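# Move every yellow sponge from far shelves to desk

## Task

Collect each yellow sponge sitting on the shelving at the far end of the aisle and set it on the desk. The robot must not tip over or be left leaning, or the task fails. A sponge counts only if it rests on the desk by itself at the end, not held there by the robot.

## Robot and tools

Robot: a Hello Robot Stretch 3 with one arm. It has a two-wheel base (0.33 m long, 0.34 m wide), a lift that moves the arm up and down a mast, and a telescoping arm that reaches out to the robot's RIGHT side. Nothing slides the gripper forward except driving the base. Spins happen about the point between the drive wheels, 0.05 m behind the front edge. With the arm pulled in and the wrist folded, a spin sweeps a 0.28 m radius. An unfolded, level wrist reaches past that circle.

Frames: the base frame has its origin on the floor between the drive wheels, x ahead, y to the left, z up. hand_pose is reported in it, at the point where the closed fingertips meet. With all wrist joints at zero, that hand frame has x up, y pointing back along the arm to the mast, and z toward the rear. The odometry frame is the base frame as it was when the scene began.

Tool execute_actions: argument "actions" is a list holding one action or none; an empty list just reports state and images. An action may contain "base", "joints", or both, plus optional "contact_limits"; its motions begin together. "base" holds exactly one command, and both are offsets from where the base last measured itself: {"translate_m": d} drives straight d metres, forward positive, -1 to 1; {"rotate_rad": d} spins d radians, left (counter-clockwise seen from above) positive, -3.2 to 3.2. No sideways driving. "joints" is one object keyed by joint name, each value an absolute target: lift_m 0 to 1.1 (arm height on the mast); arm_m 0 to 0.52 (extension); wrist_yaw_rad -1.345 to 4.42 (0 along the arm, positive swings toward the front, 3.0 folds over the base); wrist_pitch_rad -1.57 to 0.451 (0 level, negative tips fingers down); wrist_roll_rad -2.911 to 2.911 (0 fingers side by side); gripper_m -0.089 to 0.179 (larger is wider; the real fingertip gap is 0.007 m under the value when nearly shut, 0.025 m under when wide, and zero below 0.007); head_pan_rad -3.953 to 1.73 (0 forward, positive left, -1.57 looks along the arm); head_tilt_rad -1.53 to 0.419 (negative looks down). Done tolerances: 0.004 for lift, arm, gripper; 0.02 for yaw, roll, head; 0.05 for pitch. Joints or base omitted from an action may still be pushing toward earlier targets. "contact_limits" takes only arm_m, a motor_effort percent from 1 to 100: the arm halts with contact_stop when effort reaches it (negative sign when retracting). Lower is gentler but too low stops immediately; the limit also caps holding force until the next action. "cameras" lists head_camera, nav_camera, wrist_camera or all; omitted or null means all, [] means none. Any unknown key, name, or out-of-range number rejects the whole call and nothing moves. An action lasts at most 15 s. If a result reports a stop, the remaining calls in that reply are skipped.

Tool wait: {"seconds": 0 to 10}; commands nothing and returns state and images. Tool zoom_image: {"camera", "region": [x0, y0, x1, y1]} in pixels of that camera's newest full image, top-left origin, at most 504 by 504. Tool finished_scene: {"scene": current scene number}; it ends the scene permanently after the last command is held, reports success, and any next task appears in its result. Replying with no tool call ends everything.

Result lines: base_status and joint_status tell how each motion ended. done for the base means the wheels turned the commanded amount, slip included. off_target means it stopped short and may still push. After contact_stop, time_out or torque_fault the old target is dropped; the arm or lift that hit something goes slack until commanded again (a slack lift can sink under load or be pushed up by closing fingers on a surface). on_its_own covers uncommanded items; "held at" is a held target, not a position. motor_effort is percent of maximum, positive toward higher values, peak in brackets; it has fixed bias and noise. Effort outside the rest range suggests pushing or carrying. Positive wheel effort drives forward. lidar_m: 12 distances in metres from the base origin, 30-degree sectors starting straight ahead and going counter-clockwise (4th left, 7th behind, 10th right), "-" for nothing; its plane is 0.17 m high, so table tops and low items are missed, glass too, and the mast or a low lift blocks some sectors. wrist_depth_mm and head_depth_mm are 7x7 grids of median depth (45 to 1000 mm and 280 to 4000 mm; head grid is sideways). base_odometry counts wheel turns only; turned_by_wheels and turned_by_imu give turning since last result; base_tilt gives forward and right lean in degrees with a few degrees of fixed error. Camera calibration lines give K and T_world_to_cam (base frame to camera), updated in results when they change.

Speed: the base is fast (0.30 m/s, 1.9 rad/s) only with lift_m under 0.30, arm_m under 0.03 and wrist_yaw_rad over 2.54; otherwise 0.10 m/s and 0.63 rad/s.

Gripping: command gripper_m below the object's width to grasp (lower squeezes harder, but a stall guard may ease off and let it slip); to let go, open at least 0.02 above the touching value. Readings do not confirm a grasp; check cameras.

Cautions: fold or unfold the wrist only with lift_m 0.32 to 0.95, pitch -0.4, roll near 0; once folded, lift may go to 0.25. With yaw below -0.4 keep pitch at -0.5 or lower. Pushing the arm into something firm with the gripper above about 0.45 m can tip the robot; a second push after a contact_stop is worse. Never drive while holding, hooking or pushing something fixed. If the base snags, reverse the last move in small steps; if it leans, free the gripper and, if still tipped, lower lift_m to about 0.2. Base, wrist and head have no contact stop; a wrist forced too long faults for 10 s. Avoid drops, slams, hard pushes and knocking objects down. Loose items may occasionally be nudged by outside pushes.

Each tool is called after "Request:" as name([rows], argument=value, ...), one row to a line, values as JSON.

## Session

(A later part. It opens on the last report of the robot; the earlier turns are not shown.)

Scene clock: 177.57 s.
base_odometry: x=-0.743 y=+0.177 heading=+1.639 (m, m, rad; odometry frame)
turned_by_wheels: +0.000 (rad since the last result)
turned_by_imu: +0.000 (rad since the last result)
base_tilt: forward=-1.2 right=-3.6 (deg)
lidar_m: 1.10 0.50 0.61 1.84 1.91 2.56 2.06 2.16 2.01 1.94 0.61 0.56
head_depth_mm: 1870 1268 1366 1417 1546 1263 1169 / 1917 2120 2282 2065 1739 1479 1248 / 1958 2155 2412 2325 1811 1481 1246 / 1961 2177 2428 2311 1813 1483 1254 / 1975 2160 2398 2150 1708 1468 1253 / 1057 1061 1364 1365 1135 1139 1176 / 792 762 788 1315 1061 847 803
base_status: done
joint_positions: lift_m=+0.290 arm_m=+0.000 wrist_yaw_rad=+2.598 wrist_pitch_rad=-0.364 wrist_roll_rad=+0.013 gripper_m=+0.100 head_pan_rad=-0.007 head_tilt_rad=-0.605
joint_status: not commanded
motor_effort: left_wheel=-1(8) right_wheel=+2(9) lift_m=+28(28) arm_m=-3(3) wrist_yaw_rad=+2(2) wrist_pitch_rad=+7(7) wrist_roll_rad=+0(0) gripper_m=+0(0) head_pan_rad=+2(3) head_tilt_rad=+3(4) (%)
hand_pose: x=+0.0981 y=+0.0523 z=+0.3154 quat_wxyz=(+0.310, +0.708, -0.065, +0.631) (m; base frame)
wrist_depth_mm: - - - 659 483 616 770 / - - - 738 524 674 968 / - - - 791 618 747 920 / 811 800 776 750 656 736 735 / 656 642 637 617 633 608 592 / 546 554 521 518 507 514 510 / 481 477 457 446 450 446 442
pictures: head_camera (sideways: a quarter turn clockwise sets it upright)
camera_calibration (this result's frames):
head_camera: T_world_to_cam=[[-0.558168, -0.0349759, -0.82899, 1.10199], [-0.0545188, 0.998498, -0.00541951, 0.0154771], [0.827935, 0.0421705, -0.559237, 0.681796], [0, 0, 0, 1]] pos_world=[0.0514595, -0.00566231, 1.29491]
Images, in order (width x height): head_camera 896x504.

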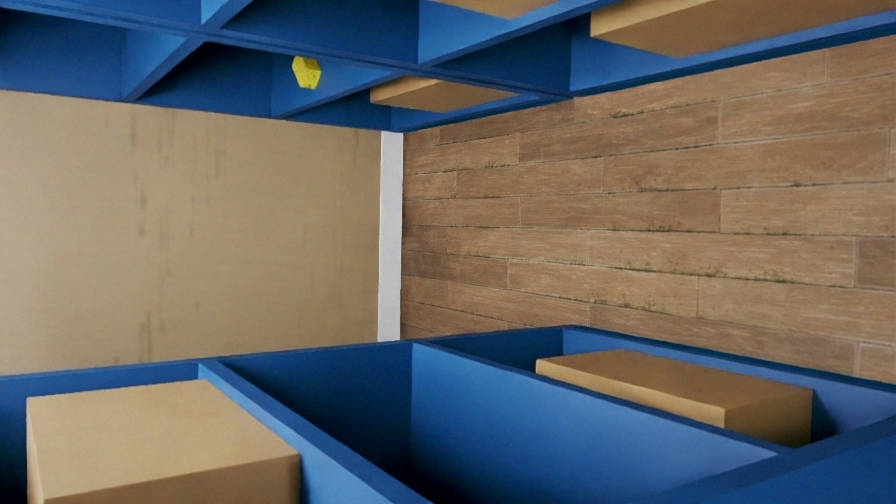

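Request:
execute_actions([
  {"base":{"rotate_rad":-0.02}},
], cameras=[])

Request:
execute_actions([
  {"base":{"translate_m":1}},
], cameras=[])

Request:
execute_actions([
  {"base":{"translate_m":0.8},"joints":{"head_pan_rad":-1.57,"head_tilt_rad":-1.0}},
], cameras=[])

Request:
execute_actions([
  {"joints":{"lift_m":0.6,"wrist_yaw_rad":1.57,"wrist_pitch_rad":-0.15,"gripper_m":0.179}},
], cameras=["head_camera"])

Scene clock: 183.37 s.
base_odometry: x=-0.743 y=+0.177 heading=+1.619 (m, m, rad; odometry frame)
turned_by_wheels: -0.020 (rad since the last result)
turned_by_imu: -0.019 (rad since the last result)
base_tilt: forward=-1.3 right=-3.6 (deg)
lidar_m: 1.34 0.50 0.60 1.84 1.90 2.56 2.06 2.16 2.00 1.93 0.62 0.55
head_depth_mm: 1826 1193 1358 1365 1280 1209 1171 / 1920 2133 2152 1922 1693 1461 1246 / 1963 2159 2436 2324 1809 1471 1250 / 1958 2153 2422 2321 1808 1474 1251 / 1971 2175 2424 2224 1726 1482 1253 / 1100 1162 1353 1367 1213 1199 1176 / 847 800 801 1365 1062 869 817
base_status: done
joint_positions: lift_m=+0.290 arm_m=+0.000 wrist_yaw_rad=+2.598 wrist_pitch_rad=-0.364 wrist_roll_rad=+0.013 gripper_m=+0.100 head_pan_rad=-0.007 head_tilt_rad=-0.605
joint_status: not commanded
motor_effort: left_wheel=+1(8) right_wheel=+0(5) lift_m=+28(28) arm_m=-4(3) wrist_yaw_rad=+2(2) wrist_pitch_rad=+7(7) wrist_roll_rad=+0(0) gripper_m=-1(0) head_pan_rad=+3(2) head_tilt_rad=+3(3) (%)
hand_pose: x=+0.0981 y=+0.0523 z=+0.3154 quat_wxyz=(+0.310, +0.708, -0.065, +0.631) (m; base frame)
wrist_depth_mm: - - - 640 487 639 814 / - - - 698 537 693 - / - - - 786 596 749 913 / 809 814 790 735 662 752 748 / 656 649 630 626 620 620 603 / 544 551 529 527 512 515 513 / 475 476 457 450 443 446 440
pictures: none
No camera images: the call's "cameras" was empty. Leave "cameras" out to get every camera's image.

Scene clock: 188.40 s.
base_odometry: x=-0.791 y=+1.175 heading=+1.619 (m, m, rad; odometry frame)
turned_by_wheels: +0.000 (rad since the last result)
turned_by_imu: +0.000 (rad since the last result)
base_tilt: forward=-1.3 right=-3.6 (deg)
lidar_m: 1.29 0.42 0.32 0.30 0.31 0.42 3.13 0.51 0.36 0.35 0.45 0.45
head_depth_mm: 1065 1143 1275 1359 1171 1139 1125 / 1082 1199 1337 1496 1656 1468 1247 / 1085 1198 1333 1510 1706 1479 1253 / 1088 1200 1350 1517 1691 1475 1246 / 1092 1207 1345 1520 1702 1480 1247 / 1094 1207 1349 1516 1695 1480 1249 / 1095 1215 1355 1538 1699 1481 1257
base_status: done
joint_positions: lift_m=+0.290 arm_m=+0.000 wrist_yaw_rad=+2.598 wrist_pitch_rad=-0.364 wrist_roll_rad=+0.013 gripper_m=+0.100 head_pan_rad=-0.007 head_tilt_rad=-0.605
joint_status: not commanded
motor_effort: left_wheel=+1(11) right_wheel=-1(7) lift_m=+28(28) arm_m=-3(3) wrist_yaw_rad=+2(2) wrist_pitch_rad=+7(7) wrist_roll_rad=+0(0) gripper_m=+0(1) head_pan_rad=+3(3) head_tilt_rad=+3(3) (%)
hand_pose: x=+0.0981 y=+0.0523 z=+0.3154 quat_wxyz=(+0.310, +0.708, -0.065, +0.631) (m; base frame)
wrist_depth_mm: 584 641 696 449 - - 992 / 294 326 770 481 - - - / 297 338 797 551 988 973 965 / 316 364 615 590 742 752 769 / 340 380 510 552 615 615 610 / 361 398 496 522 503 510 513 / 384 432 465 447 444 446 441
pictures: none
No camera images: the call's "cameras" was empty. Leave "cameras" out to get every camera's image.

Scene clock: 192.87 s.
base_odometry: x=-0.830 y=+1.974 heading=+1.619 (m, m, rad; odometry frame)
turned_by_wheels: +0.000 (rad since the last result)
turned_by_imu: +0.000 (rad since the last result)
base_tilt: forward=-1.3 right=-3.6 (deg)
lidar_m: 0.51 0.52 0.70 0.78 0.66 0.54 1.16 0.49 0.34 0.33 0.34 0.53
head_depth_mm: 563 465 405 891 806 1147 1105 / 566 466 405 895 807 1152 - / 569 468 407 903 809 1103 - / 571 471 408 902 798 1111 1127 / 575 472 410 906 790 1194 1114 / 578 474 411 906 816 1196 1117 / 580 476 413 910 817 1193 1120
base_status: done
joint_positions: lift_m=+0.290 arm_m=+0.000 wrist_yaw_rad=+2.598 wrist_pitch_rad=-0.364 wrist_roll_rad=+0.013 gripper_m=+0.100 head_pan_rad=-1.563 head_tilt_rad=-0.988
joint_status: all done
motor_effort: left_wheel=+1(11) right_wheel=-1(6) lift_m=+28(28) arm_m=-4(3) wrist_yaw_rad=+2(2) wrist_pitch_rad=+7(7) wrist_roll_rad=+0(0) gripper_m=+0(0) head_pan_rad=-2(32) head_tilt_rad=-7(34) (%)
hand_pose: x=+0.0980 y=+0.0523 z=+0.3154 quat_wxyz=(+0.310, +0.708, -0.065, +0.631) (m; base frame)
wrist_depth_mm: 640 - - 773 555 442 361 / 669 - - 840 598 468 378 / 695 819 919 895 650 490 396 / 712 780 792 775 673 517 408 / 659 644 641 621 613 528 431 / 543 564 529 533 511 504 442 / 466 469 453 449 442 447 434
pictures: none
No camera images: the call's "cameras" was empty. Leave "cameras" out to get every camera's image.

Scene clock: 196.53 s.
base_odometry: x=-0.830 y=+1.974 heading=+1.619 (m, m, rad; odometry frame)
turned_by_wheels: +0.000 (rad since the last result)
turned_by_imu: +0.001 (rad since the last result)
base_tilt: forward=-1.4 right=-3.5 (deg)
lidar_m: 0.50 0.52 0.70 0.78 0.65 0.54 1.15 0.50 0.34 0.33 0.34 0.53
head_depth_mm: 564 464 404 893 805 988 - / 566 466 406 899 808 - - / 569 469 408 900 800 - - / 571 470 408 902 798 1022 1130 / 574 472 409 903 790 1196 1112 / 577 474 412 910 817 1193 1119 / 580 477 413 909 816 1190 1138
base_status: not commanded
joint_positions: lift_m=+0.600 arm_m=+0.000 wrist_yaw_rad=+1.572 wrist_pitch_rad=-0.172 wrist_roll_rad=+0.013 gripper_m=+0.179 head_pan_rad=-1.563 head_tilt_rad=-0.988
joint_status: all done
motor_effort: left_wheel=+1(1) right_wheel=+0(1) lift_m=+59(64) arm_m=-3(4) wrist_yaw_rad=-2(4) wrist_pitch_rad=+10(9) wrist_roll_rad=+0(0) gripper_m=+0(99) head_pan_rad=-2(2) head_tilt_rad=-8(7) (%)
hand_pose: x=+0.2270 y=-0.1449 z=+0.6707 quat_wxyz=(+0.538, +0.544, -0.458, +0.452) (m; base frame)
wrist_depth_mm: 372 380 383 385 388 355 360 / 392 397 402 417 417 374 382 / 419 423 435 435 441 400 410 / 439 447 451 467 458 424 430 / 473 482 497 505 500 407 400 / - 514 526 541 524 321 321 / 557 552 578 594 549 283 260
pictures: head_camera (sideways: a quarter turn clockwise sets it upright)
camera_calibration (this result's frames):
head_camera: T_world_to_cam=[[-0.0449623, 0.826802, -0.560693, 0.74922], [0.997632, 0.0664068, 0.0179234, -0.0213277], [0.0520529, -0.558559, -0.82783, 1.03586], [0, 0, 0, 1]] pos_world=[0.00104445, -0.0394528, 1.27798]
Images, in order (width x height): head_camera 896x504.

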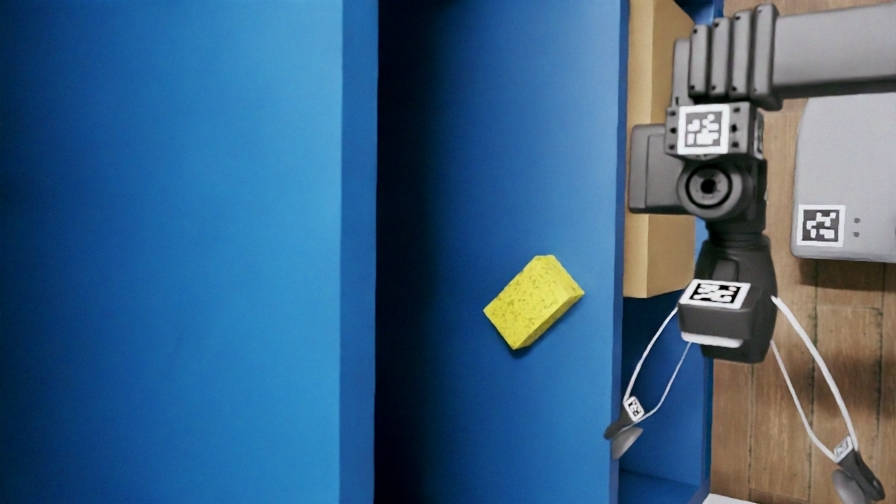

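Request:
execute_actions([
  {"base":{"translate_m":-0.03},"joints":{"wrist_yaw_rad":0.7,"arm_m":0.05,"gripper_m":0.16}},
], cameras=["head_camera","wrist_camera"])

Scene clock: 205.00 s.
base_odometry: x=-0.828 y=+1.944 heading=+1.619 (m, m, rad; odometry frame)
turned_by_wheels: +0.000 (rad since the last result)
turned_by_imu: +0.001 (rad since the last result)
base_tilt: forward=-1.3 right=-3.5 (deg)
lidar_m: 0.53 0.55 0.74 0.78 0.61 0.52 1.33 0.47 0.34 0.33 0.34 0.56
head_depth_mm: 563 465 405 895 804 1081 - / 566 467 406 896 807 1178 - / 569 469 407 900 808 1193 - / 572 470 408 903 838 1170 1132 / 575 472 410 908 790 1184 1115 / 576 474 412 907 802 1198 1119 / 581 476 413 913 818 1197 1121
base_status: done
joint_positions: lift_m=+0.600 arm_m=+0.050 wrist_yaw_rad=+0.702 wrist_pitch_rad=-0.172 wrist_roll_rad=+0.013 gripper_m=+0.160 head_pan_rad=-1.563 head_tilt_rad=-0.988
joint_status: all done
motor_effort: left_wheel=+1(5) right_wheel=-1(5) lift_m=+59(59) arm_m=+5(5) wrist_yaw_rad=-2(3) wrist_pitch_rad=+11(11) wrist_roll_rad=+0(0) gripper_m=+0(81) head_pan_rad=-2(3) head_tilt_rad=-7(7) (%)
hand_pose: x=+0.1390 y=-0.3843 z=+0.6707 quat_wxyz=(+0.678, +0.301, -0.645, +0.183) (m; base frame)
wrist_depth_mm: 345 408 520 558 473 401 353 / 351 421 539 589 494 423 370 / 364 433 557 632 521 440 377 / 374 454 542 583 532 458 405 / 378 425 424 417 411 419 402 / 362 328 333 325 322 305 315 / 290 274 272 214 266 263 263
pictures: head_camera (sideways: a quarter turn clockwise sets it upright), wrist_camera
camera_calibration (this result's frames):
head_camera: T_world_to_cam=[[-0.0449624, 0.826802, -0.560693, 0.74922], [0.997632, 0.0664069, 0.0179234, -0.0213277], [0.052053, -0.558559, -0.82783, 1.03586], [0, 0, 0, 1]] pos_world=[0.00104445, -0.0394528, 1.27798]
wrist_camera: T_world_to_cam=[[-0.78676, -0.614161, -0.0617607, -0.0915535], [-0.20268, 0.351549, -0.913966, 0.798353], [0.583034, -0.706555, -0.401063, 0.0861055], [0, 0, 0, 1]] pos_world=[0.039577, -0.27605, 0.758547]
Images, in order (width x height): head_camera 896x504, wrist_camera 644x364.

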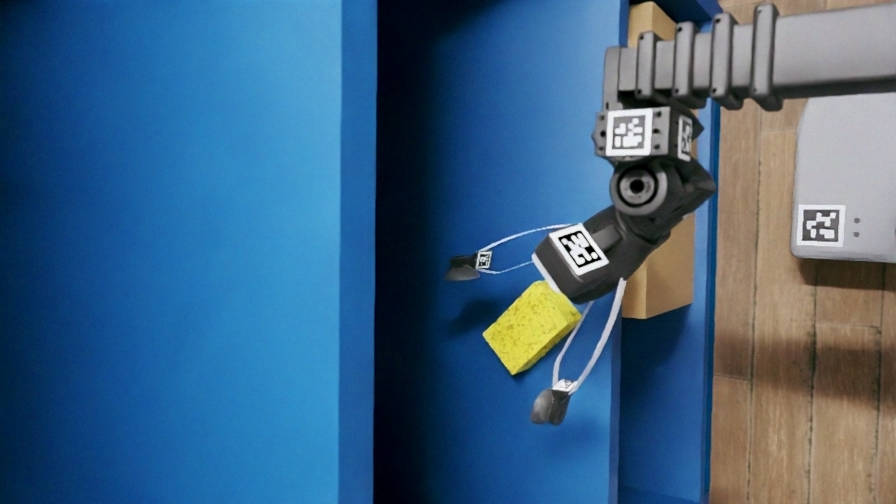

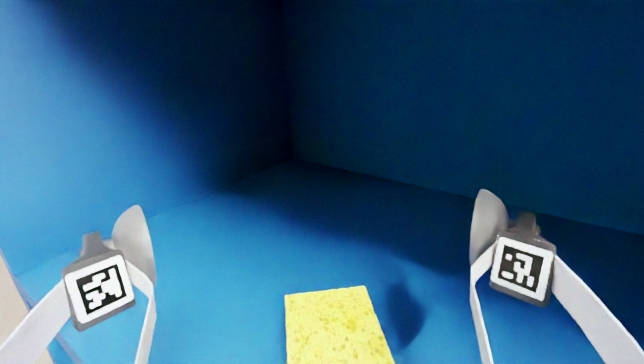

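Request:
execute_actions([
  {"joints":{"lift_m":0.492,"arm_m":0.06}},
], cameras=["head_camera","wrist_camera"])

Scene clock: 213.80 s.
base_odometry: x=-0.828 y=+1.944 heading=+1.619 (m, m, rad; odometry frame)
turned_by_wheels: +0.000 (rad since the last result)
turned_by_imu: +0.001 (rad since the last result)
base_tilt: forward=-1.4 right=-3.6 (deg)
lidar_m: 0.53 0.55 0.74 0.78 0.61 0.52 1.33 0.47 0.34 0.33 0.34 0.56
head_depth_mm: 563 464 404 894 805 1149 1109 / 565 466 406 898 806 - - / 569 468 407 898 810 1193 - / 572 470 409 901 812 1176 1129 / 574 473 410 906 790 1177 1114 / 577 473 411 908 813 1198 1120 / 580 476 413 906 818 1199 1123
base_status: not commanded
joint_positions: lift_m=+0.492 arm_m=+0.060 wrist_yaw_rad=+0.702 wrist_pitch_rad=-0.171 wrist_roll_rad=+0.013 gripper_m=+0.160 head_pan_rad=-1.563 head_tilt_rad=-0.988
joint_status: all done
motor_effort: left_wheel=+1(1) right_wheel=+0(0) lift_m=+28(48) arm_m=+4(3) wrist_yaw_rad=-1(2) wrist_pitch_rad=+11(11) wrist_roll_rad=+0(0) gripper_m=+0(0) head_pan_rad=-1(2) head_tilt_rad=-7(7) (%)
hand_pose: x=+0.1389 y=-0.3944 z=+0.5637 quat_wxyz=(+0.678, +0.300, -0.645, +0.183) (m; base frame)
wrist_depth_mm: 346 407 519 544 456 391 347 / 353 418 525 589 478 414 363 / 367 421 490 471 452 407 370 / 314 309 299 175 284 278 273 / 226 233 206 128 187 215 203 / 191 167 164 118 126 157 160 / 399 141 135 128 131 135 134
pictures: head_camera (sideways: a quarter turn clockwise sets it upright), wrist_camera
camera_calibration (this result's frames):
head_camera: T_world_to_cam=[[-0.0449621, 0.826802, -0.560693, 0.74922], [0.997632, 0.0664066, 0.0179234, -0.0213277], [0.0520528, -0.558559, -0.82783, 1.03586], [0, 0, 0, 1]] pos_world=[0.00104444, -0.0394528, 1.27798]
wrist_camera: T_world_to_cam=[[-0.786952, -0.613915, -0.0617696, -0.104253], [-0.20243, 0.351456, -0.914057, 0.704082], [0.582863, -0.706815, -0.400854, 0.0359227], [0, 0, 0, 1]] pos_world=[0.0395474, -0.286065, 0.651531]
Images, in order (width x height): head_camera 896x504, wrist_camera 644x364.

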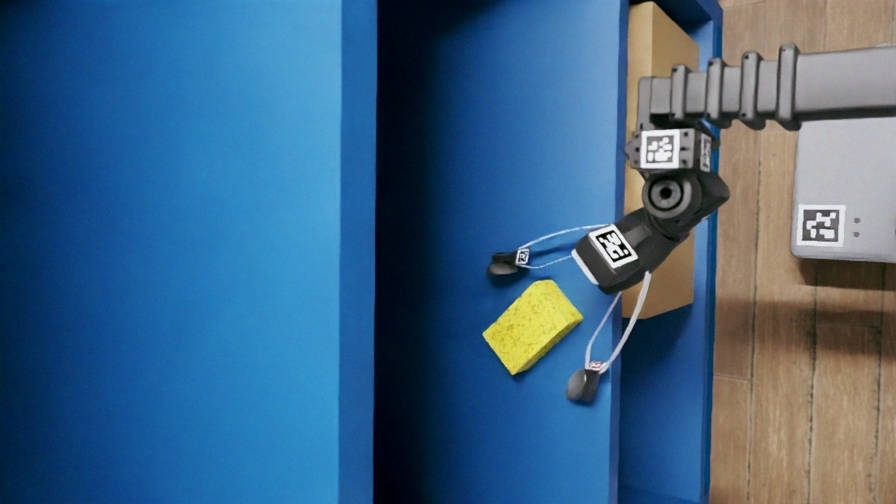

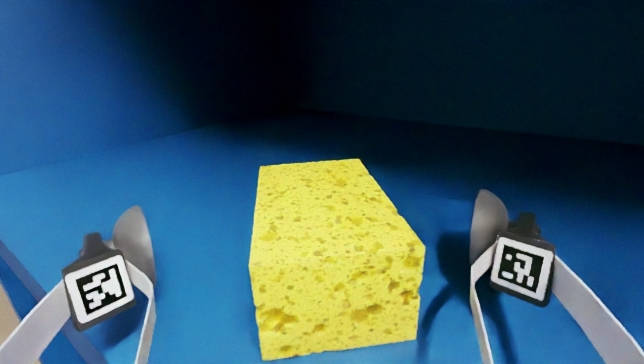

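Request:
execute_actions([
  {"joints":{"gripper_m":0.03,"lift_m":0.488}},
], cameras=["wrist_camera"])

Request:
execute_actions([
  {"joints":{"lift_m":0.53}},
], cameras=["wrist_camera"])

Request:
execute_actions([
  {"joints":{"arm_m":0,"wrist_yaw_rad":2.6,"head_pan_rad":-3.9,"head_tilt_rad":-0.5}},
])

Scene clock: 220.37 s.
base_odometry: x=-0.828 y=+1.944 heading=+1.619 (m, m, rad; odometry frame)
turned_by_wheels: +0.000 (rad since the last result)
turned_by_imu: +0.001 (rad since the last result)
base_tilt: forward=-1.4 right=-3.6 (deg)
lidar_m: 0.53 0.55 0.74 0.78 0.61 0.52 1.33 0.47 0.34 0.33 0.34 0.56
head_depth_mm: 563 465 404 894 806 1143 1105 / 566 466 406 893 809 - - / 568 468 407 897 808 1188 - / 571 470 409 903 812 1174 1129 / 574 472 409 907 787 1178 1117 / 577 474 412 906 818 1193 1118 / 579 476 413 908 819 1197 1123
base_status: not commanded
joint_positions: lift_m=+0.488 arm_m=+0.060 wrist_yaw_rad=+0.702 wrist_pitch_rad=-0.171 wrist_roll_rad=+0.013 gripper_m=+0.031 head_pan_rad=-1.563 head_tilt_rad=-0.988
joint_status: all done
motor_effort: left_wheel=+1(1) right_wheel=+0(1) lift_m=+28(26) arm_m=+4(3) wrist_yaw_rad=-1(2) wrist_pitch_rad=+11(11) wrist_roll_rad=+0(0) gripper_m=-27(98) head_pan_rad=-2(2) head_tilt_rad=-8(7) (%)
hand_pose: x=+0.1389 y=-0.3944 z=+0.5597 quat_wxyz=(+0.678, +0.300, -0.645, +0.183) (m; base frame)
wrist_depth_mm: 344 407 517 533 457 391 349 / 357 423 538 594 477 415 360 / 359 423 471 458 439 402 366 / 303 297 273 165 279 269 263 / 217 214 122 120 126 199 195 / 176 167 123 122 146 156 154 / 395 136 130 129 130 130 129
pictures: wrist_camera
camera_calibration (this result's frames):
wrist_camera: T_world_to_cam=[[-0.786975, -0.613886, -0.0617687, -0.104495], [-0.202415, 0.351459, -0.914059, 0.700437], [0.582837, -0.706839, -0.400849, 0.0343149], [0, 0, 0, 1]] pos_world=[0.0395443, -0.286068, 0.647542]
Images, in order (width x height): wrist_camera 644x364.

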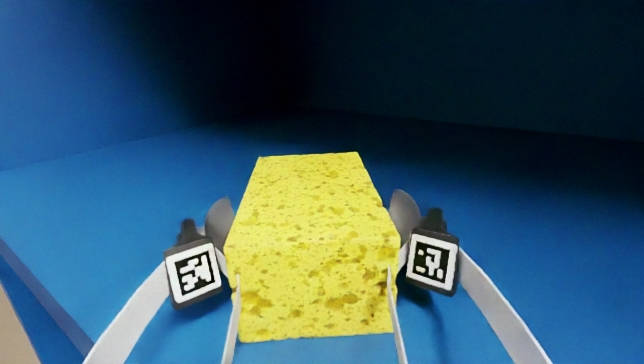

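Scene clock: 221.57 s.
base_odometry: x=-0.828 y=+1.944 heading=+1.619 (m, m, rad; odometry frame)
turned_by_wheels: +0.000 (rad since the last result)
turned_by_imu: +0.000 (rad since the last result)
base_tilt: forward=-1.5 right=-3.7 (deg)
lidar_m: 0.53 0.55 0.74 0.78 0.61 0.52 1.33 0.47 0.34 0.33 0.34 0.56
head_depth_mm: 562 464 404 893 806 1119 1107 / 565 466 405 898 799 - - / 569 468 407 900 808 1193 - / 571 470 409 902 823 1175 1134 / 574 472 410 905 784 1186 1113 / 577 475 412 907 816 1199 1118 / 580 476 413 914 817 1201 1125
base_status: not commanded
joint_positions: lift_m=+0.530 arm_m=+0.060 wrist_yaw_rad=+0.702 wrist_pitch_rad=-0.171 wrist_roll_rad=+0.013 gripper_m=+0.038 head_pan_rad=-1.563 head_tilt_rad=-0.988
joint_status: all done
on_its_own: gripper_m is held at +0.037, not at your +0.030, by its stall guard, which is still easing
motor_effort: left_wheel=+1(1) right_wheel=-1(1) lift_m=+59(61) arm_m=+5(4) wrist_yaw_rad=-1(2) wrist_pitch_rad=+11(11) wrist_roll_rad=+0(0) gripper_m=-21(28) head_pan_rad=-2(2) head_tilt_rad=-7(7) (%)
hand_pose: x=+0.1389 y=-0.3944 z=+0.6007 quat_wxyz=(+0.678, +0.300, -0.645, +0.183) (m; base frame)
wrist_depth_mm: 345 415 519 544 457 394 349 / 358 422 534 579 477 412 362 / 365 441 534 570 491 436 373 / 362 411 396 169 381 373 363 / 300 294 122 120 126 275 269 / 231 231 122 122 202 215 210 / 368 186 178 131 177 178 178
pictures: wrist_camera
camera_calibration (this result's frames):
wrist_camera: T_world_to_cam=[[-0.786973, -0.613888, -0.0617699, -0.101961], [-0.202415, 0.351459, -0.914059, 0.737932], [0.582839, -0.706837, -0.400849, 0.0507572], [0, 0, 0, 1]] pos_world=[0.0395445, -0.286069, 0.688561]
Images, in order (width x height): wrist_camera 644x364.

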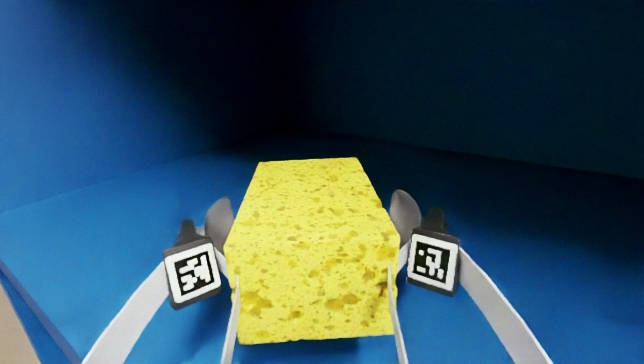

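Scene clock: 223.50 s.
base_odometry: x=-0.828 y=+1.944 heading=+1.619 (m, m, rad; odometry frame)
turned_by_wheels: +0.000 (rad since the last result)
turned_by_imu: +0.000 (rad since the last result)
base_tilt: forward=-1.3 right=-3.5 (deg)
lidar_m: 0.54 0.55 0.74 0.78 0.61 0.52 1.33 0.47 0.34 0.33 0.34 0.56
head_depth_mm: 592 650 - - - - - / 546 603 674 758 853 975 - / 496 544 600 672 759 878 1037 / 456 494 542 598 668 757 872 / 422 460 504 562 630 735 858 / 1192 548 607 681 1190 1001 1206 / 1178 635 732 1405 1241 1356 1322
base_status: not commanded
joint_positions: lift_m=+0.530 arm_m=+0.000 wrist_yaw_rad=+2.598 wrist_pitch_rad=-0.171 wrist_roll_rad=+0.013 gripper_m=+0.041 head_pan_rad=-3.893 head_tilt_rad=-0.508
joint_status: all done
on_its_own: gripper_m is held at +0.040, not at your +0.030, by its stall guard, which is not easing now
motor_effort: left_wheel=+1(1) right_wheel=-1(1) lift_m=+60(60) arm_m=-3(7) wrist_yaw_rad=+2(3) wrist_pitch_rad=+10(10) wrist_roll_rad=+0(0) gripper_m=-21(24) head_pan_rad=-2(33) head_tilt_rad=+5(39) (%)
hand_pose: x=+0.1072 y=+0.0672 z=+0.6007 quat_wxyz=(+0.247, +0.699, -0.132, +0.658) (m; base frame)
wrist_depth_mm: 941 - - 790 603 469 387 / 960 - - 870 622 484 399 / 709 922 - 945 659 501 409 / - - - 171 660 521 425 / 716 830 122 120 126 541 439 / 738 821 122 122 695 548 454 / 769 824 835 131 743 626 470
pictures: head_camera (sideways: a quarter turn clockwise sets it upright), nav_camera (sideways: a quarter turn counterclockwise sets it upright), wrist_camera
camera_calibration (this result's frames):
head_camera: T_world_to_cam=[[0.373334, -0.295453, -0.879391, 1.16204], [-0.636876, -0.770883, -0.0113804, 0.026791], [-0.674545, 0.564311, -0.475964, 0.582615], [0, 0, 0, 1]] pos_world=[-0.0237659, 0.035204, 1.29949]
nav_camera: T_world_to_cam=[[-0.375282, 0.330234, 0.866088, -1.08238], [0.693235, 0.720252, 0.0257562, 0.0196499], [-0.615296, 0.610068, -0.499227, 0.612854], [0, 0, 0, 1]] pos_world=[-0.0427328, -0.0305976, 1.24288]
wrist_camera: T_world_to_cam=[[0.832978, -0.549848, -0.0617694, -0.0215478], [-0.268461, -0.304013, -0.91406, 0.620435], [0.483815, 0.777974, -0.400849, 0.306294], [0, 0, 0, 1]] pos_world=[0.0363216, -0.0615165, 0.688561]
Images, in order (width x height): head_camera 896x504, nav_camera 672x504, wrist_camera 644x364.

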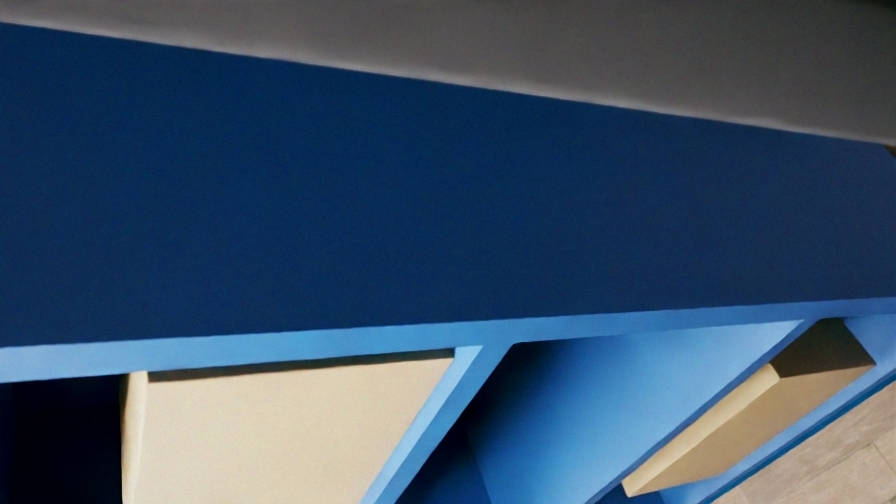

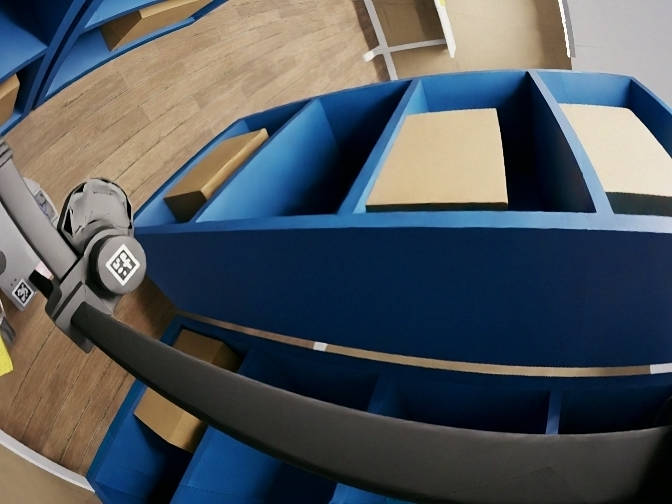

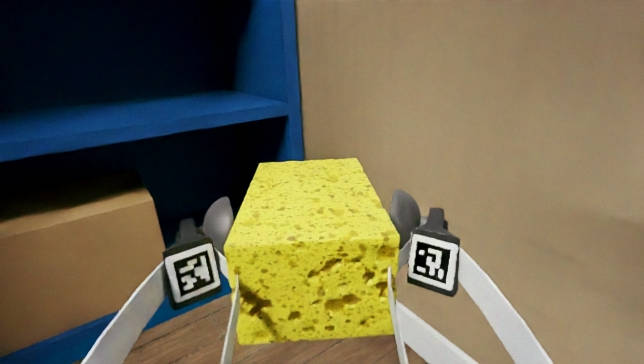

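Check the left far unit from a different spot while backing.

Request:
execute_actions([
  {"base":{"translate_m":-0.2},"joints":{"lift_m":0.29,"head_pan_rad":0.9,"head_tilt_rad":-0.3}},
], cameras=["nav_camera","head_camera"])

Request:
execute_actions([
  {"base":{"translate_m":-1},"joints":{"head_pan_rad":-0.3,"head_tilt_rad":0}},
], cameras=["nav_camera"])

Request:
execute_actions([
  {"base":{"translate_m":-1}},
], cameras=[])

Request:
execute_actions([
  {"base":{"translate_m":-0.65}},
], cameras=[])

Request:
execute_actions([
  {"base":{"rotate_rad":-1.55},"joints":{"lift_m":0.95,"head_pan_rad":-1.57,"head_tilt_rad":-0.6}},
], cameras=[])

Request:
execute_actions([
  {"joints":{"wrist_yaw_rad":0.7,"arm_m":0.42}},
])

Scene clock: 234.87 s.
base_odometry: x=-0.818 y=+1.745 heading=+1.619 (m, m, rad; odometry frame)
turned_by_wheels: +0.000 (rad since the last result)
turned_by_imu: +0.002 (rad since the last result)
base_tilt: forward=-1.2 right=-3.6 (deg)
lidar_m: 0.74 0.76 0.81 0.77 0.37 0.56 1.14 0.67 0.35 0.33 0.34 0.46
head_depth_mm: 744 772 801 835 868 904 945 / 822 856 890 929 974 1019 1067 / 875 921 968 1020 1083 1152 1224 / 955 983 1060 1080 1189 1171 1328 / 770 1108 1234 1074 1398 1167 1412 / 715 1183 1260 1067 1385 1165 1328 / 674 1117 1182 1068 1282 1164 974
base_status: done
joint_positions: lift_m=+0.290 arm_m=+0.000 wrist_yaw_rad=+2.598 wrist_pitch_rad=-0.171 wrist_roll_rad=+0.013 gripper_m=+0.041 head_pan_rad=+0.893 head_tilt_rad=-0.310
joint_status: all done
on_its_own: gripper_m is held at +0.040, not at your +0.030, by its stall guard, which is not easing now
motor_effort: left_wheel=+1(9) right_wheel=-1(6) lift_m=+28(53) arm_m=-2(3) wrist_yaw_rad=+2(3) wrist_pitch_rad=+10(11) wrist_roll_rad=+0(0) gripper_m=-22(23) head_pan_rad=+3(33) head_tilt_rad=+7(25) (%)
hand_pose: x=+0.1071 y=+0.0673 z=+0.3617 quat_wxyz=(+0.247, +0.699, -0.132, +0.658) (m; base frame)
wrist_depth_mm: 812 888 991 - 825 658 538 / 977 - - - 899 683 563 / 663 760 - - 903 711 571 / 700 790 891 171 941 746 597 / 704 805 122 120 126 749 612 / 695 675 122 122 613 648 603 / 575 561 525 130 528 542 542
pictures: head_camera (sideways: a quarter turn clockwise sets it upright), nav_camera (sideways: a quarter turn counterclockwise sets it upright)
camera_calibration (this result's frames):
head_camera: T_world_to_cam=[[-0.152868, -0.25194, -0.955593, 1.26469], [-0.813452, 0.581173, -0.0230952, 0.0431239], [0.561183, 0.773799, -0.293784, 0.337998], [0, 0, 0, 1]] pos_world=[0.0387312, 0.0320208, 1.30882]
nav_camera: T_world_to_cam=[[0.188745, 0.258095, 0.947503, -1.19205], [0.766255, -0.64215, 0.0222787, 0.0237256], [0.614189, 0.721824, -0.318969, 0.370784], [0, 0, 0, 1]] pos_world=[-0.0209187, 0.055256, 1.24721]
Images, in order (width x height): head_camera 896x504, nav_camera 672x504.

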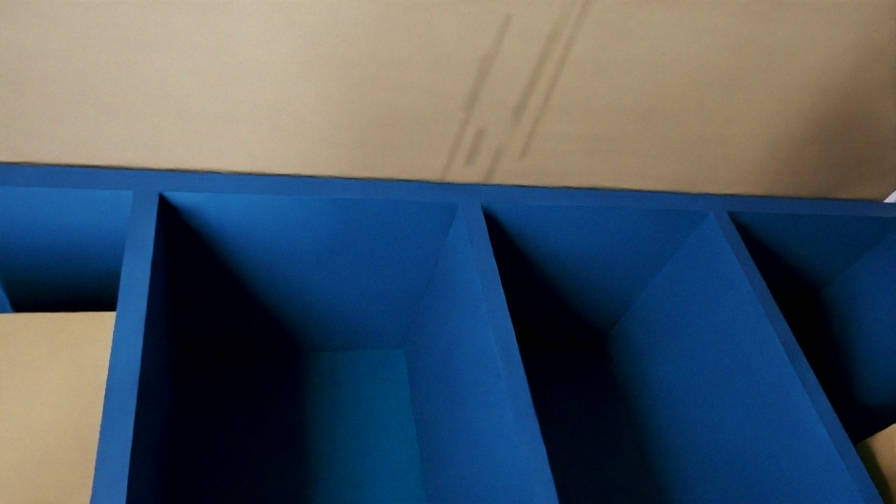

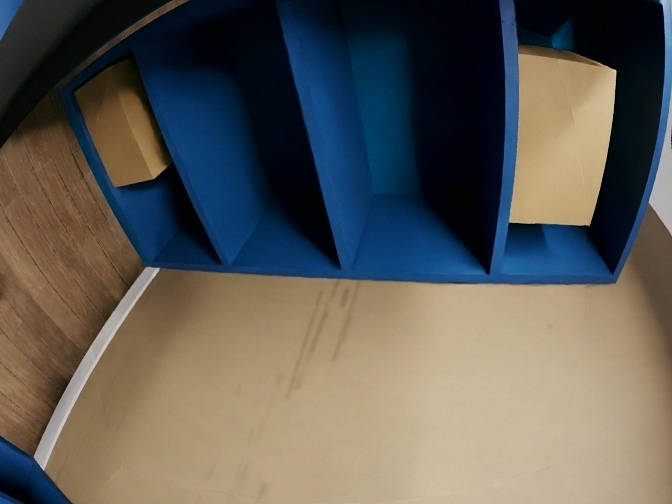

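Scene clock: 239.80 s.
base_odometry: x=-0.770 y=+0.746 heading=+1.619 (m, m, rad; odometry frame)
turned_by_wheels: +0.000 (rad since the last result)
turned_by_imu: +0.002 (rad since the last result)
base_tilt: forward=-1.5 right=-3.6 (deg)
lidar_m: 1.28 0.43 0.31 0.34 0.34 2.58 2.62 2.70 0.35 0.36 0.37 0.50
head_depth_mm: 787 789 777 793 793 790 604 / 766 769 762 765 767 766 765 / 1011 1016 971 1732 1330 911 848 / 1731 1569 1331 1696 1691 1694 1418 / 1699 1699 1683 1698 1700 1699 1694 / 1652 1641 1653 1654 1662 1666 1669 / 1599 1597 1610 1608 1609 1618 1615
base_status: done
joint_positions: lift_m=+0.290 arm_m=+0.000 wrist_yaw_rad=+2.598 wrist_pitch_rad=-0.171 wrist_roll_rad=+0.013 gripper_m=+0.041 head_pan_rad=-0.293 head_tilt_rad=-0.013
joint_status: all done
on_its_own: gripper_m is held at +0.040, not at your +0.030, by its stall guard, which is not easing now
motor_effort: left_wheel=+1(9) right_wheel=-1(7) lift_m=+28(28) arm_m=-4(3) wrist_yaw_rad=+2(2) wrist_pitch_rad=+10(10) wrist_roll_rad=+0(0) gripper_m=-22(22) head_pan_rad=-2(35) head_tilt_rad=+8(36) (%)
hand_pose: x=+0.1071 y=+0.0673 z=+0.3617 quat_wxyz=(+0.247, +0.699, -0.132, +0.658) (m; base frame)
wrist_depth_mm: 579 634 723 854 813 678 - / 600 688 800 902 844 709 - / 634 662 426 462 546 750 - / 655 712 366 171 589 805 - / 657 729 122 120 126 776 781 / 536 573 121 122 600 643 641 / 459 461 444 131 539 528 531
pictures: nav_camera (sideways: a quarter turn counterclockwise sets it upright)
camera_calibration (this result's frames):
nav_camera: T_world_to_cam=[[0.0315244, 0.00591684, 0.999485, -1.25914], [-0.313007, -0.949624, 0.0154941, 0.0391345], [0.949227, -0.313334, -0.0280844, -0.0098925], [0, 0, 0, 1]] pos_world=[0.0613333, 0.0415136, 1.25761]
Images, in order (width x height): nav_camera 672x504.

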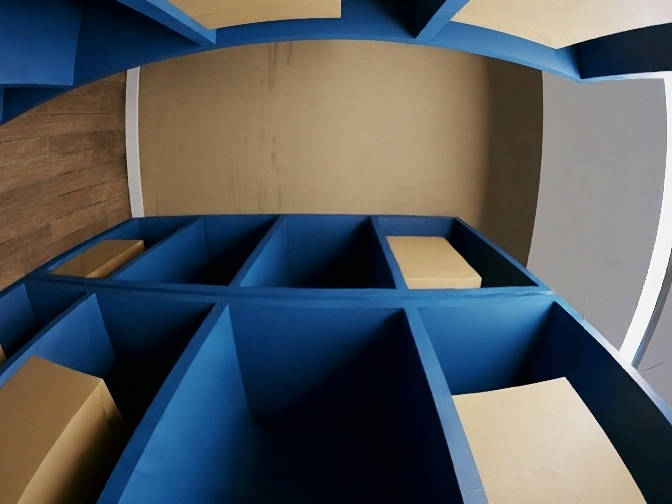

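Scene clock: 244.73 s.
base_odometry: x=-0.722 y=-0.253 heading=+1.619 (m, m, rad; odometry frame)
turned_by_wheels: +0.000 (rad since the last result)
turned_by_imu: +0.002 (rad since the last result)
base_tilt: forward=-1.4 right=-3.6 (deg)
lidar_m: 1.14 0.89 1.91 1.83 1.89 1.64 1.67 1.77 2.01 1.93 2.01 0.93
head_depth_mm: 924 923 926 930 929 932 932 / 889 893 897 897 899 904 904 / 1122 1087 1024 1774 1327 998 911 / 1784 1694 1424 1755 1735 1748 1326 / 1803 2676 2612 2656 2667 2345 1997 / 1725 2642 2625 2645 2638 2648 2258 / 1801 2553 2562 2578 2591 2576 2253
base_status: done
joint_positions: lift_m=+0.290 arm_m=+0.000 wrist_yaw_rad=+2.598 wrist_pitch_rad=-0.171 wrist_roll_rad=+0.013 gripper_m=+0.041 head_pan_rad=-0.293 head_tilt_rad=-0.013
joint_status: not commanded
on_its_own: gripper_m is held at +0.040, not at your +0.030, by its stall guard, which is not easing now
motor_effort: left_wheel=+1(9) right_wheel=+0(7) lift_m=+28(28) arm_m=-4(4) wrist_yaw_rad=+2(2) wrist_pitch_rad=+11(11) wrist_roll_rad=+0(0) gripper_m=-22(22) head_pan_rad=-3(2) head_tilt_rad=+7(7) (%)
hand_pose: x=+0.1071 y=+0.0673 z=+0.3617 quat_wxyz=(+0.247, +0.699, -0.132, +0.658) (m; base frame)
wrist_depth_mm: - - - - 986 766 - / - - - - - 806 944 / - - - - - 840 - / - - - 172 - 862 - / 915 882 121 120 126 842 811 / 693 691 122 122 600 645 635 / 570 551 531 131 534 527 539
pictures: none
No camera images: the call's "cameras" was empty. Leave "cameras" out to get every camera's image.

Scene clock: 248.53 s.
base_odometry: x=-0.691 y=-0.902 heading=+1.619 (m, m, rad; odometry frame)
turned_by_wheels: +0.000 (rad since the last result)
turned_by_imu: +0.002 (rad since the last result)
base_tilt: forward=-1.4 right=-3.6 (deg)
lidar_m: 1.53 1.55 1.90 1.82 1.88 1.03 1.40 1.22 1.95 1.94 2.02 1.57
head_depth_mm: 1934 2880 3432 3372 3379 3232 2303 / 1940 2538 1616 1619 1621 1620 1619 / 1951 2417 1562 1568 1571 1573 1576 / 1938 2158 1531 1530 1538 1541 1537 / 1971 2614 2376 2380 2387 2363 2058 / 1973 2781 3274 3275 3303 3273 2281 / 1992 2633 3198 3188 3237 3160 2255
base_status: done
joint_positions: lift_m=+0.290 arm_m=+0.000 wrist_yaw_rad=+2.598 wrist_pitch_rad=-0.171 wrist_roll_rad=+0.013 gripper_m=+0.041 head_pan_rad=-0.293 head_tilt_rad=-0.013
joint_status: not commanded
on_its_own: gripper_m is held at +0.040, not at your +0.030, by its stall guard, which is not easing now
motor_effort: left_wheel=+1(9) right_wheel=+0(7) lift_m=+28(29) arm_m=-3(4) wrist_yaw_rad=+2(2) wrist_pitch_rad=+11(11) wrist_roll_rad=+0(0) gripper_m=-23(22) head_pan_rad=-3(2) head_tilt_rad=+8(7) (%)
hand_pose: x=+0.1071 y=+0.0673 z=+0.3617 quat_wxyz=(+0.247, +0.699, -0.132, +0.658) (m; base frame)
wrist_depth_mm: - - - - - - - / - - - - - - - / - - - - - - - / - - - 172 - - - / 890 896 122 121 126 836 838 / 705 689 122 123 615 644 625 / 571 564 538 131 534 540 531
pictures: none
No camera images: the call's "cameras" was empty. Leave "cameras" out to get every camera's image.

Scene clock: 255.37 s.
base_odometry: x=-0.691 y=-0.902 heading=+0.069 (m, m, rad; odometry frame)
turned_by_wheels: -1.550 (rad since the last result)
turned_by_imu: -1.538 (rad since the last result)
base_tilt: forward=-1.3 right=-3.4 (deg)
lidar_m: 1.94 2.03 1.56 1.52 1.57 1.88 1.82 1.89 1.03 1.40 1.22 2.01
head_depth_mm: 1158 1255 887 719 1752 - - / 1167 1263 888 719 1769 - - / 1176 1263 798 719 1780 - - / 1182 1263 840 721 1801 - - / 1196 1277 889 720 1780 1576 1230 / 1201 1288 891 1673 1801 1493 1261 / 1206 1296 893 1684 1819 1491 1262
base_status: done
joint_positions: lift_m=+0.950 arm_m=+0.000 wrist_yaw_rad=+2.598 wrist_pitch_rad=-0.171 wrist_roll_rad=+0.013 gripper_m=+0.041 head_pan_rad=-1.563 head_tilt_rad=-0.593
joint_status: all done
on_its_own: gripper_m is held at +0.040, not at your +0.030, by its stall guard, which is not easing now
motor_effort: left_wheel=+3(11) right_wheel=-2(8) lift_m=+59(61) arm_m=-4(4) wrist_yaw_rad=+2(2) wrist_pitch_rad=+11(11) wrist_roll_rad=+0(0) gripper_m=-22(22) head_pan_rad=-2(34) head_tilt_rad=-4(40) (%)
hand_pose: x=+0.1071 y=+0.0674 z=+1.0207 quat_wxyz=(+0.247, +0.699, -0.132, +0.658) (m; base frame)
wrist_depth_mm: - - - - - - - / - - - - - - - / - - - - - - - / - - - 172 - - - / - - 121 120 126 - - / - - 122 122 - - - / - - - 130 - - -
pictures: none
No camera images: the call's "cameras" was empty. Leave "cameras" out to get every camera's image.

Scene clock: 259.67 s.
base_odometry: x=-0.691 y=-0.902 heading=+0.069 (m, m, rad; odometry frame)
turned_by_wheels: +0.000 (rad since the last result)
turned_by_imu: +0.001 (rad since the last result)
base_tilt: forward=-1.3 right=-3.6 (deg)
lidar_m: 1.94 2.04 1.56 1.53 1.56 1.88 1.82 1.89 1.03 1.40 1.22 2.01
head_depth_mm: 1159 1259 - 1611 1742 1480 1255 / 1167 1259 793 718 1768 1490 1255 / 1174 1275 - 717 1769 1493 1256 / 1181 1278 - 719 1777 1494 1259 / 1193 1280 757 720 1788 1496 1259 / 1202 1288 890 1672 1799 1490 1257 / 1204 1299 890 1685 1824 1497 1262
base_status: not commanded
joint_positions: lift_m=+0.950 arm_m=+0.420 wrist_yaw_rad=+0.700 wrist_pitch_rad=-0.171 wrist_roll_rad=+0.013 gripper_m=+0.041 head_pan_rad=-1.563 head_tilt_rad=-0.593
joint_status: all done
on_its_own: gripper_m is held at +0.040, not at your +0.030, by its stall guard, which is not easing now
motor_effort: left_wheel=+3(3) right_wheel=-3(3) lift_m=+60(60) arm_m=+4(4) wrist_yaw_rad=+0(4) wrist_pitch_rad=+11(10) wrist_roll_rad=+0(0) gripper_m=-22(22) head_pan_rad=-3(2) head_tilt_rad=-4(4) (%)
hand_pose: x=+0.1386 y=-0.7547 z=+1.0207 quat_wxyz=(+0.679, +0.300, -0.645, +0.183) (m; base frame)
wrist_depth_mm: - - - 902 744 637 555 / - - - 962 792 669 575 / - 684 661 632 620 579 565 / 424 416 402 172 388 375 368 / 304 297 122 121 126 276 270 / 234 233 122 122 203 184 153 / 192 190 180 131 181 171 131
pictures: head_camera (sideways: a quarter turn clockwise sets it upright), nav_camera (sideways: a quarter turn counterclockwise sets it upright), wrist_camera
camera_calibration (this result's frames):
head_camera: T_world_to_cam=[[-0.0430194, 0.547415, -0.835755, 1.10767], [0.997599, 0.0689761, -0.00617117, 0.0100378], [0.0542689, -0.834014, -0.549068, 0.673285], [0, 0, 0, 1]] pos_world=[0.00109917, -0.0455189, 1.29548]
nav_camera: T_world_to_cam=[[0.0191108, -0.571533, 0.820356, -1.02515], [-0.999623, 0.00525748, 0.0269498, 0.0284254], [-0.0197157, -0.820562, -0.571217, 0.702884], [0, 0, 0, 1]] pos_world=[0.061864, -0.00929773, 1.24172]
wrist_camera: T_world_to_cam=[[-0.788026, -0.612536, -0.0617697, -0.296278], [-0.201811, 0.351806, -0.914059, 1.24857], [0.581625, -0.707836, -0.400849, -0.0359404], [0, 0, 0, 1]] pos_world=[0.0394047, -0.646176, 1.10856]
Images, in order (width x height): head_camera 896x504, nav_camera 672x504, wrist_camera 644x364.

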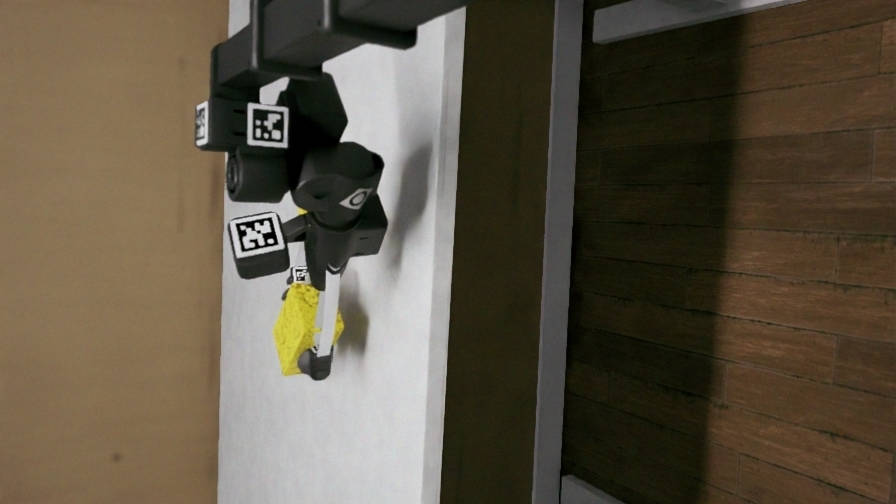

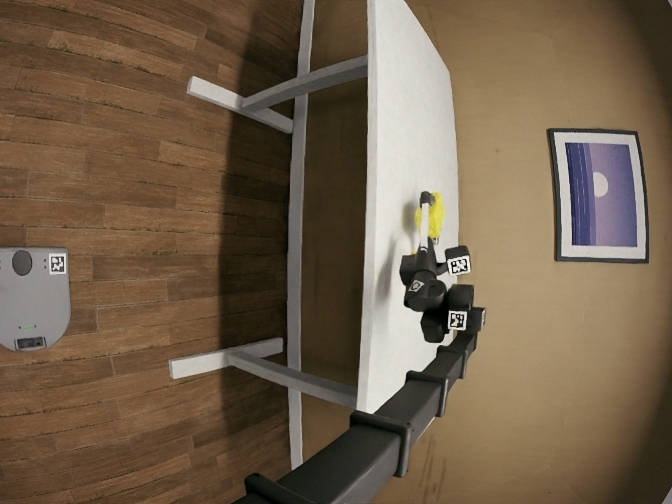

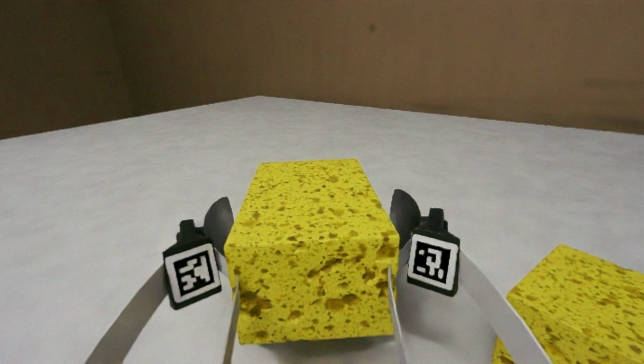

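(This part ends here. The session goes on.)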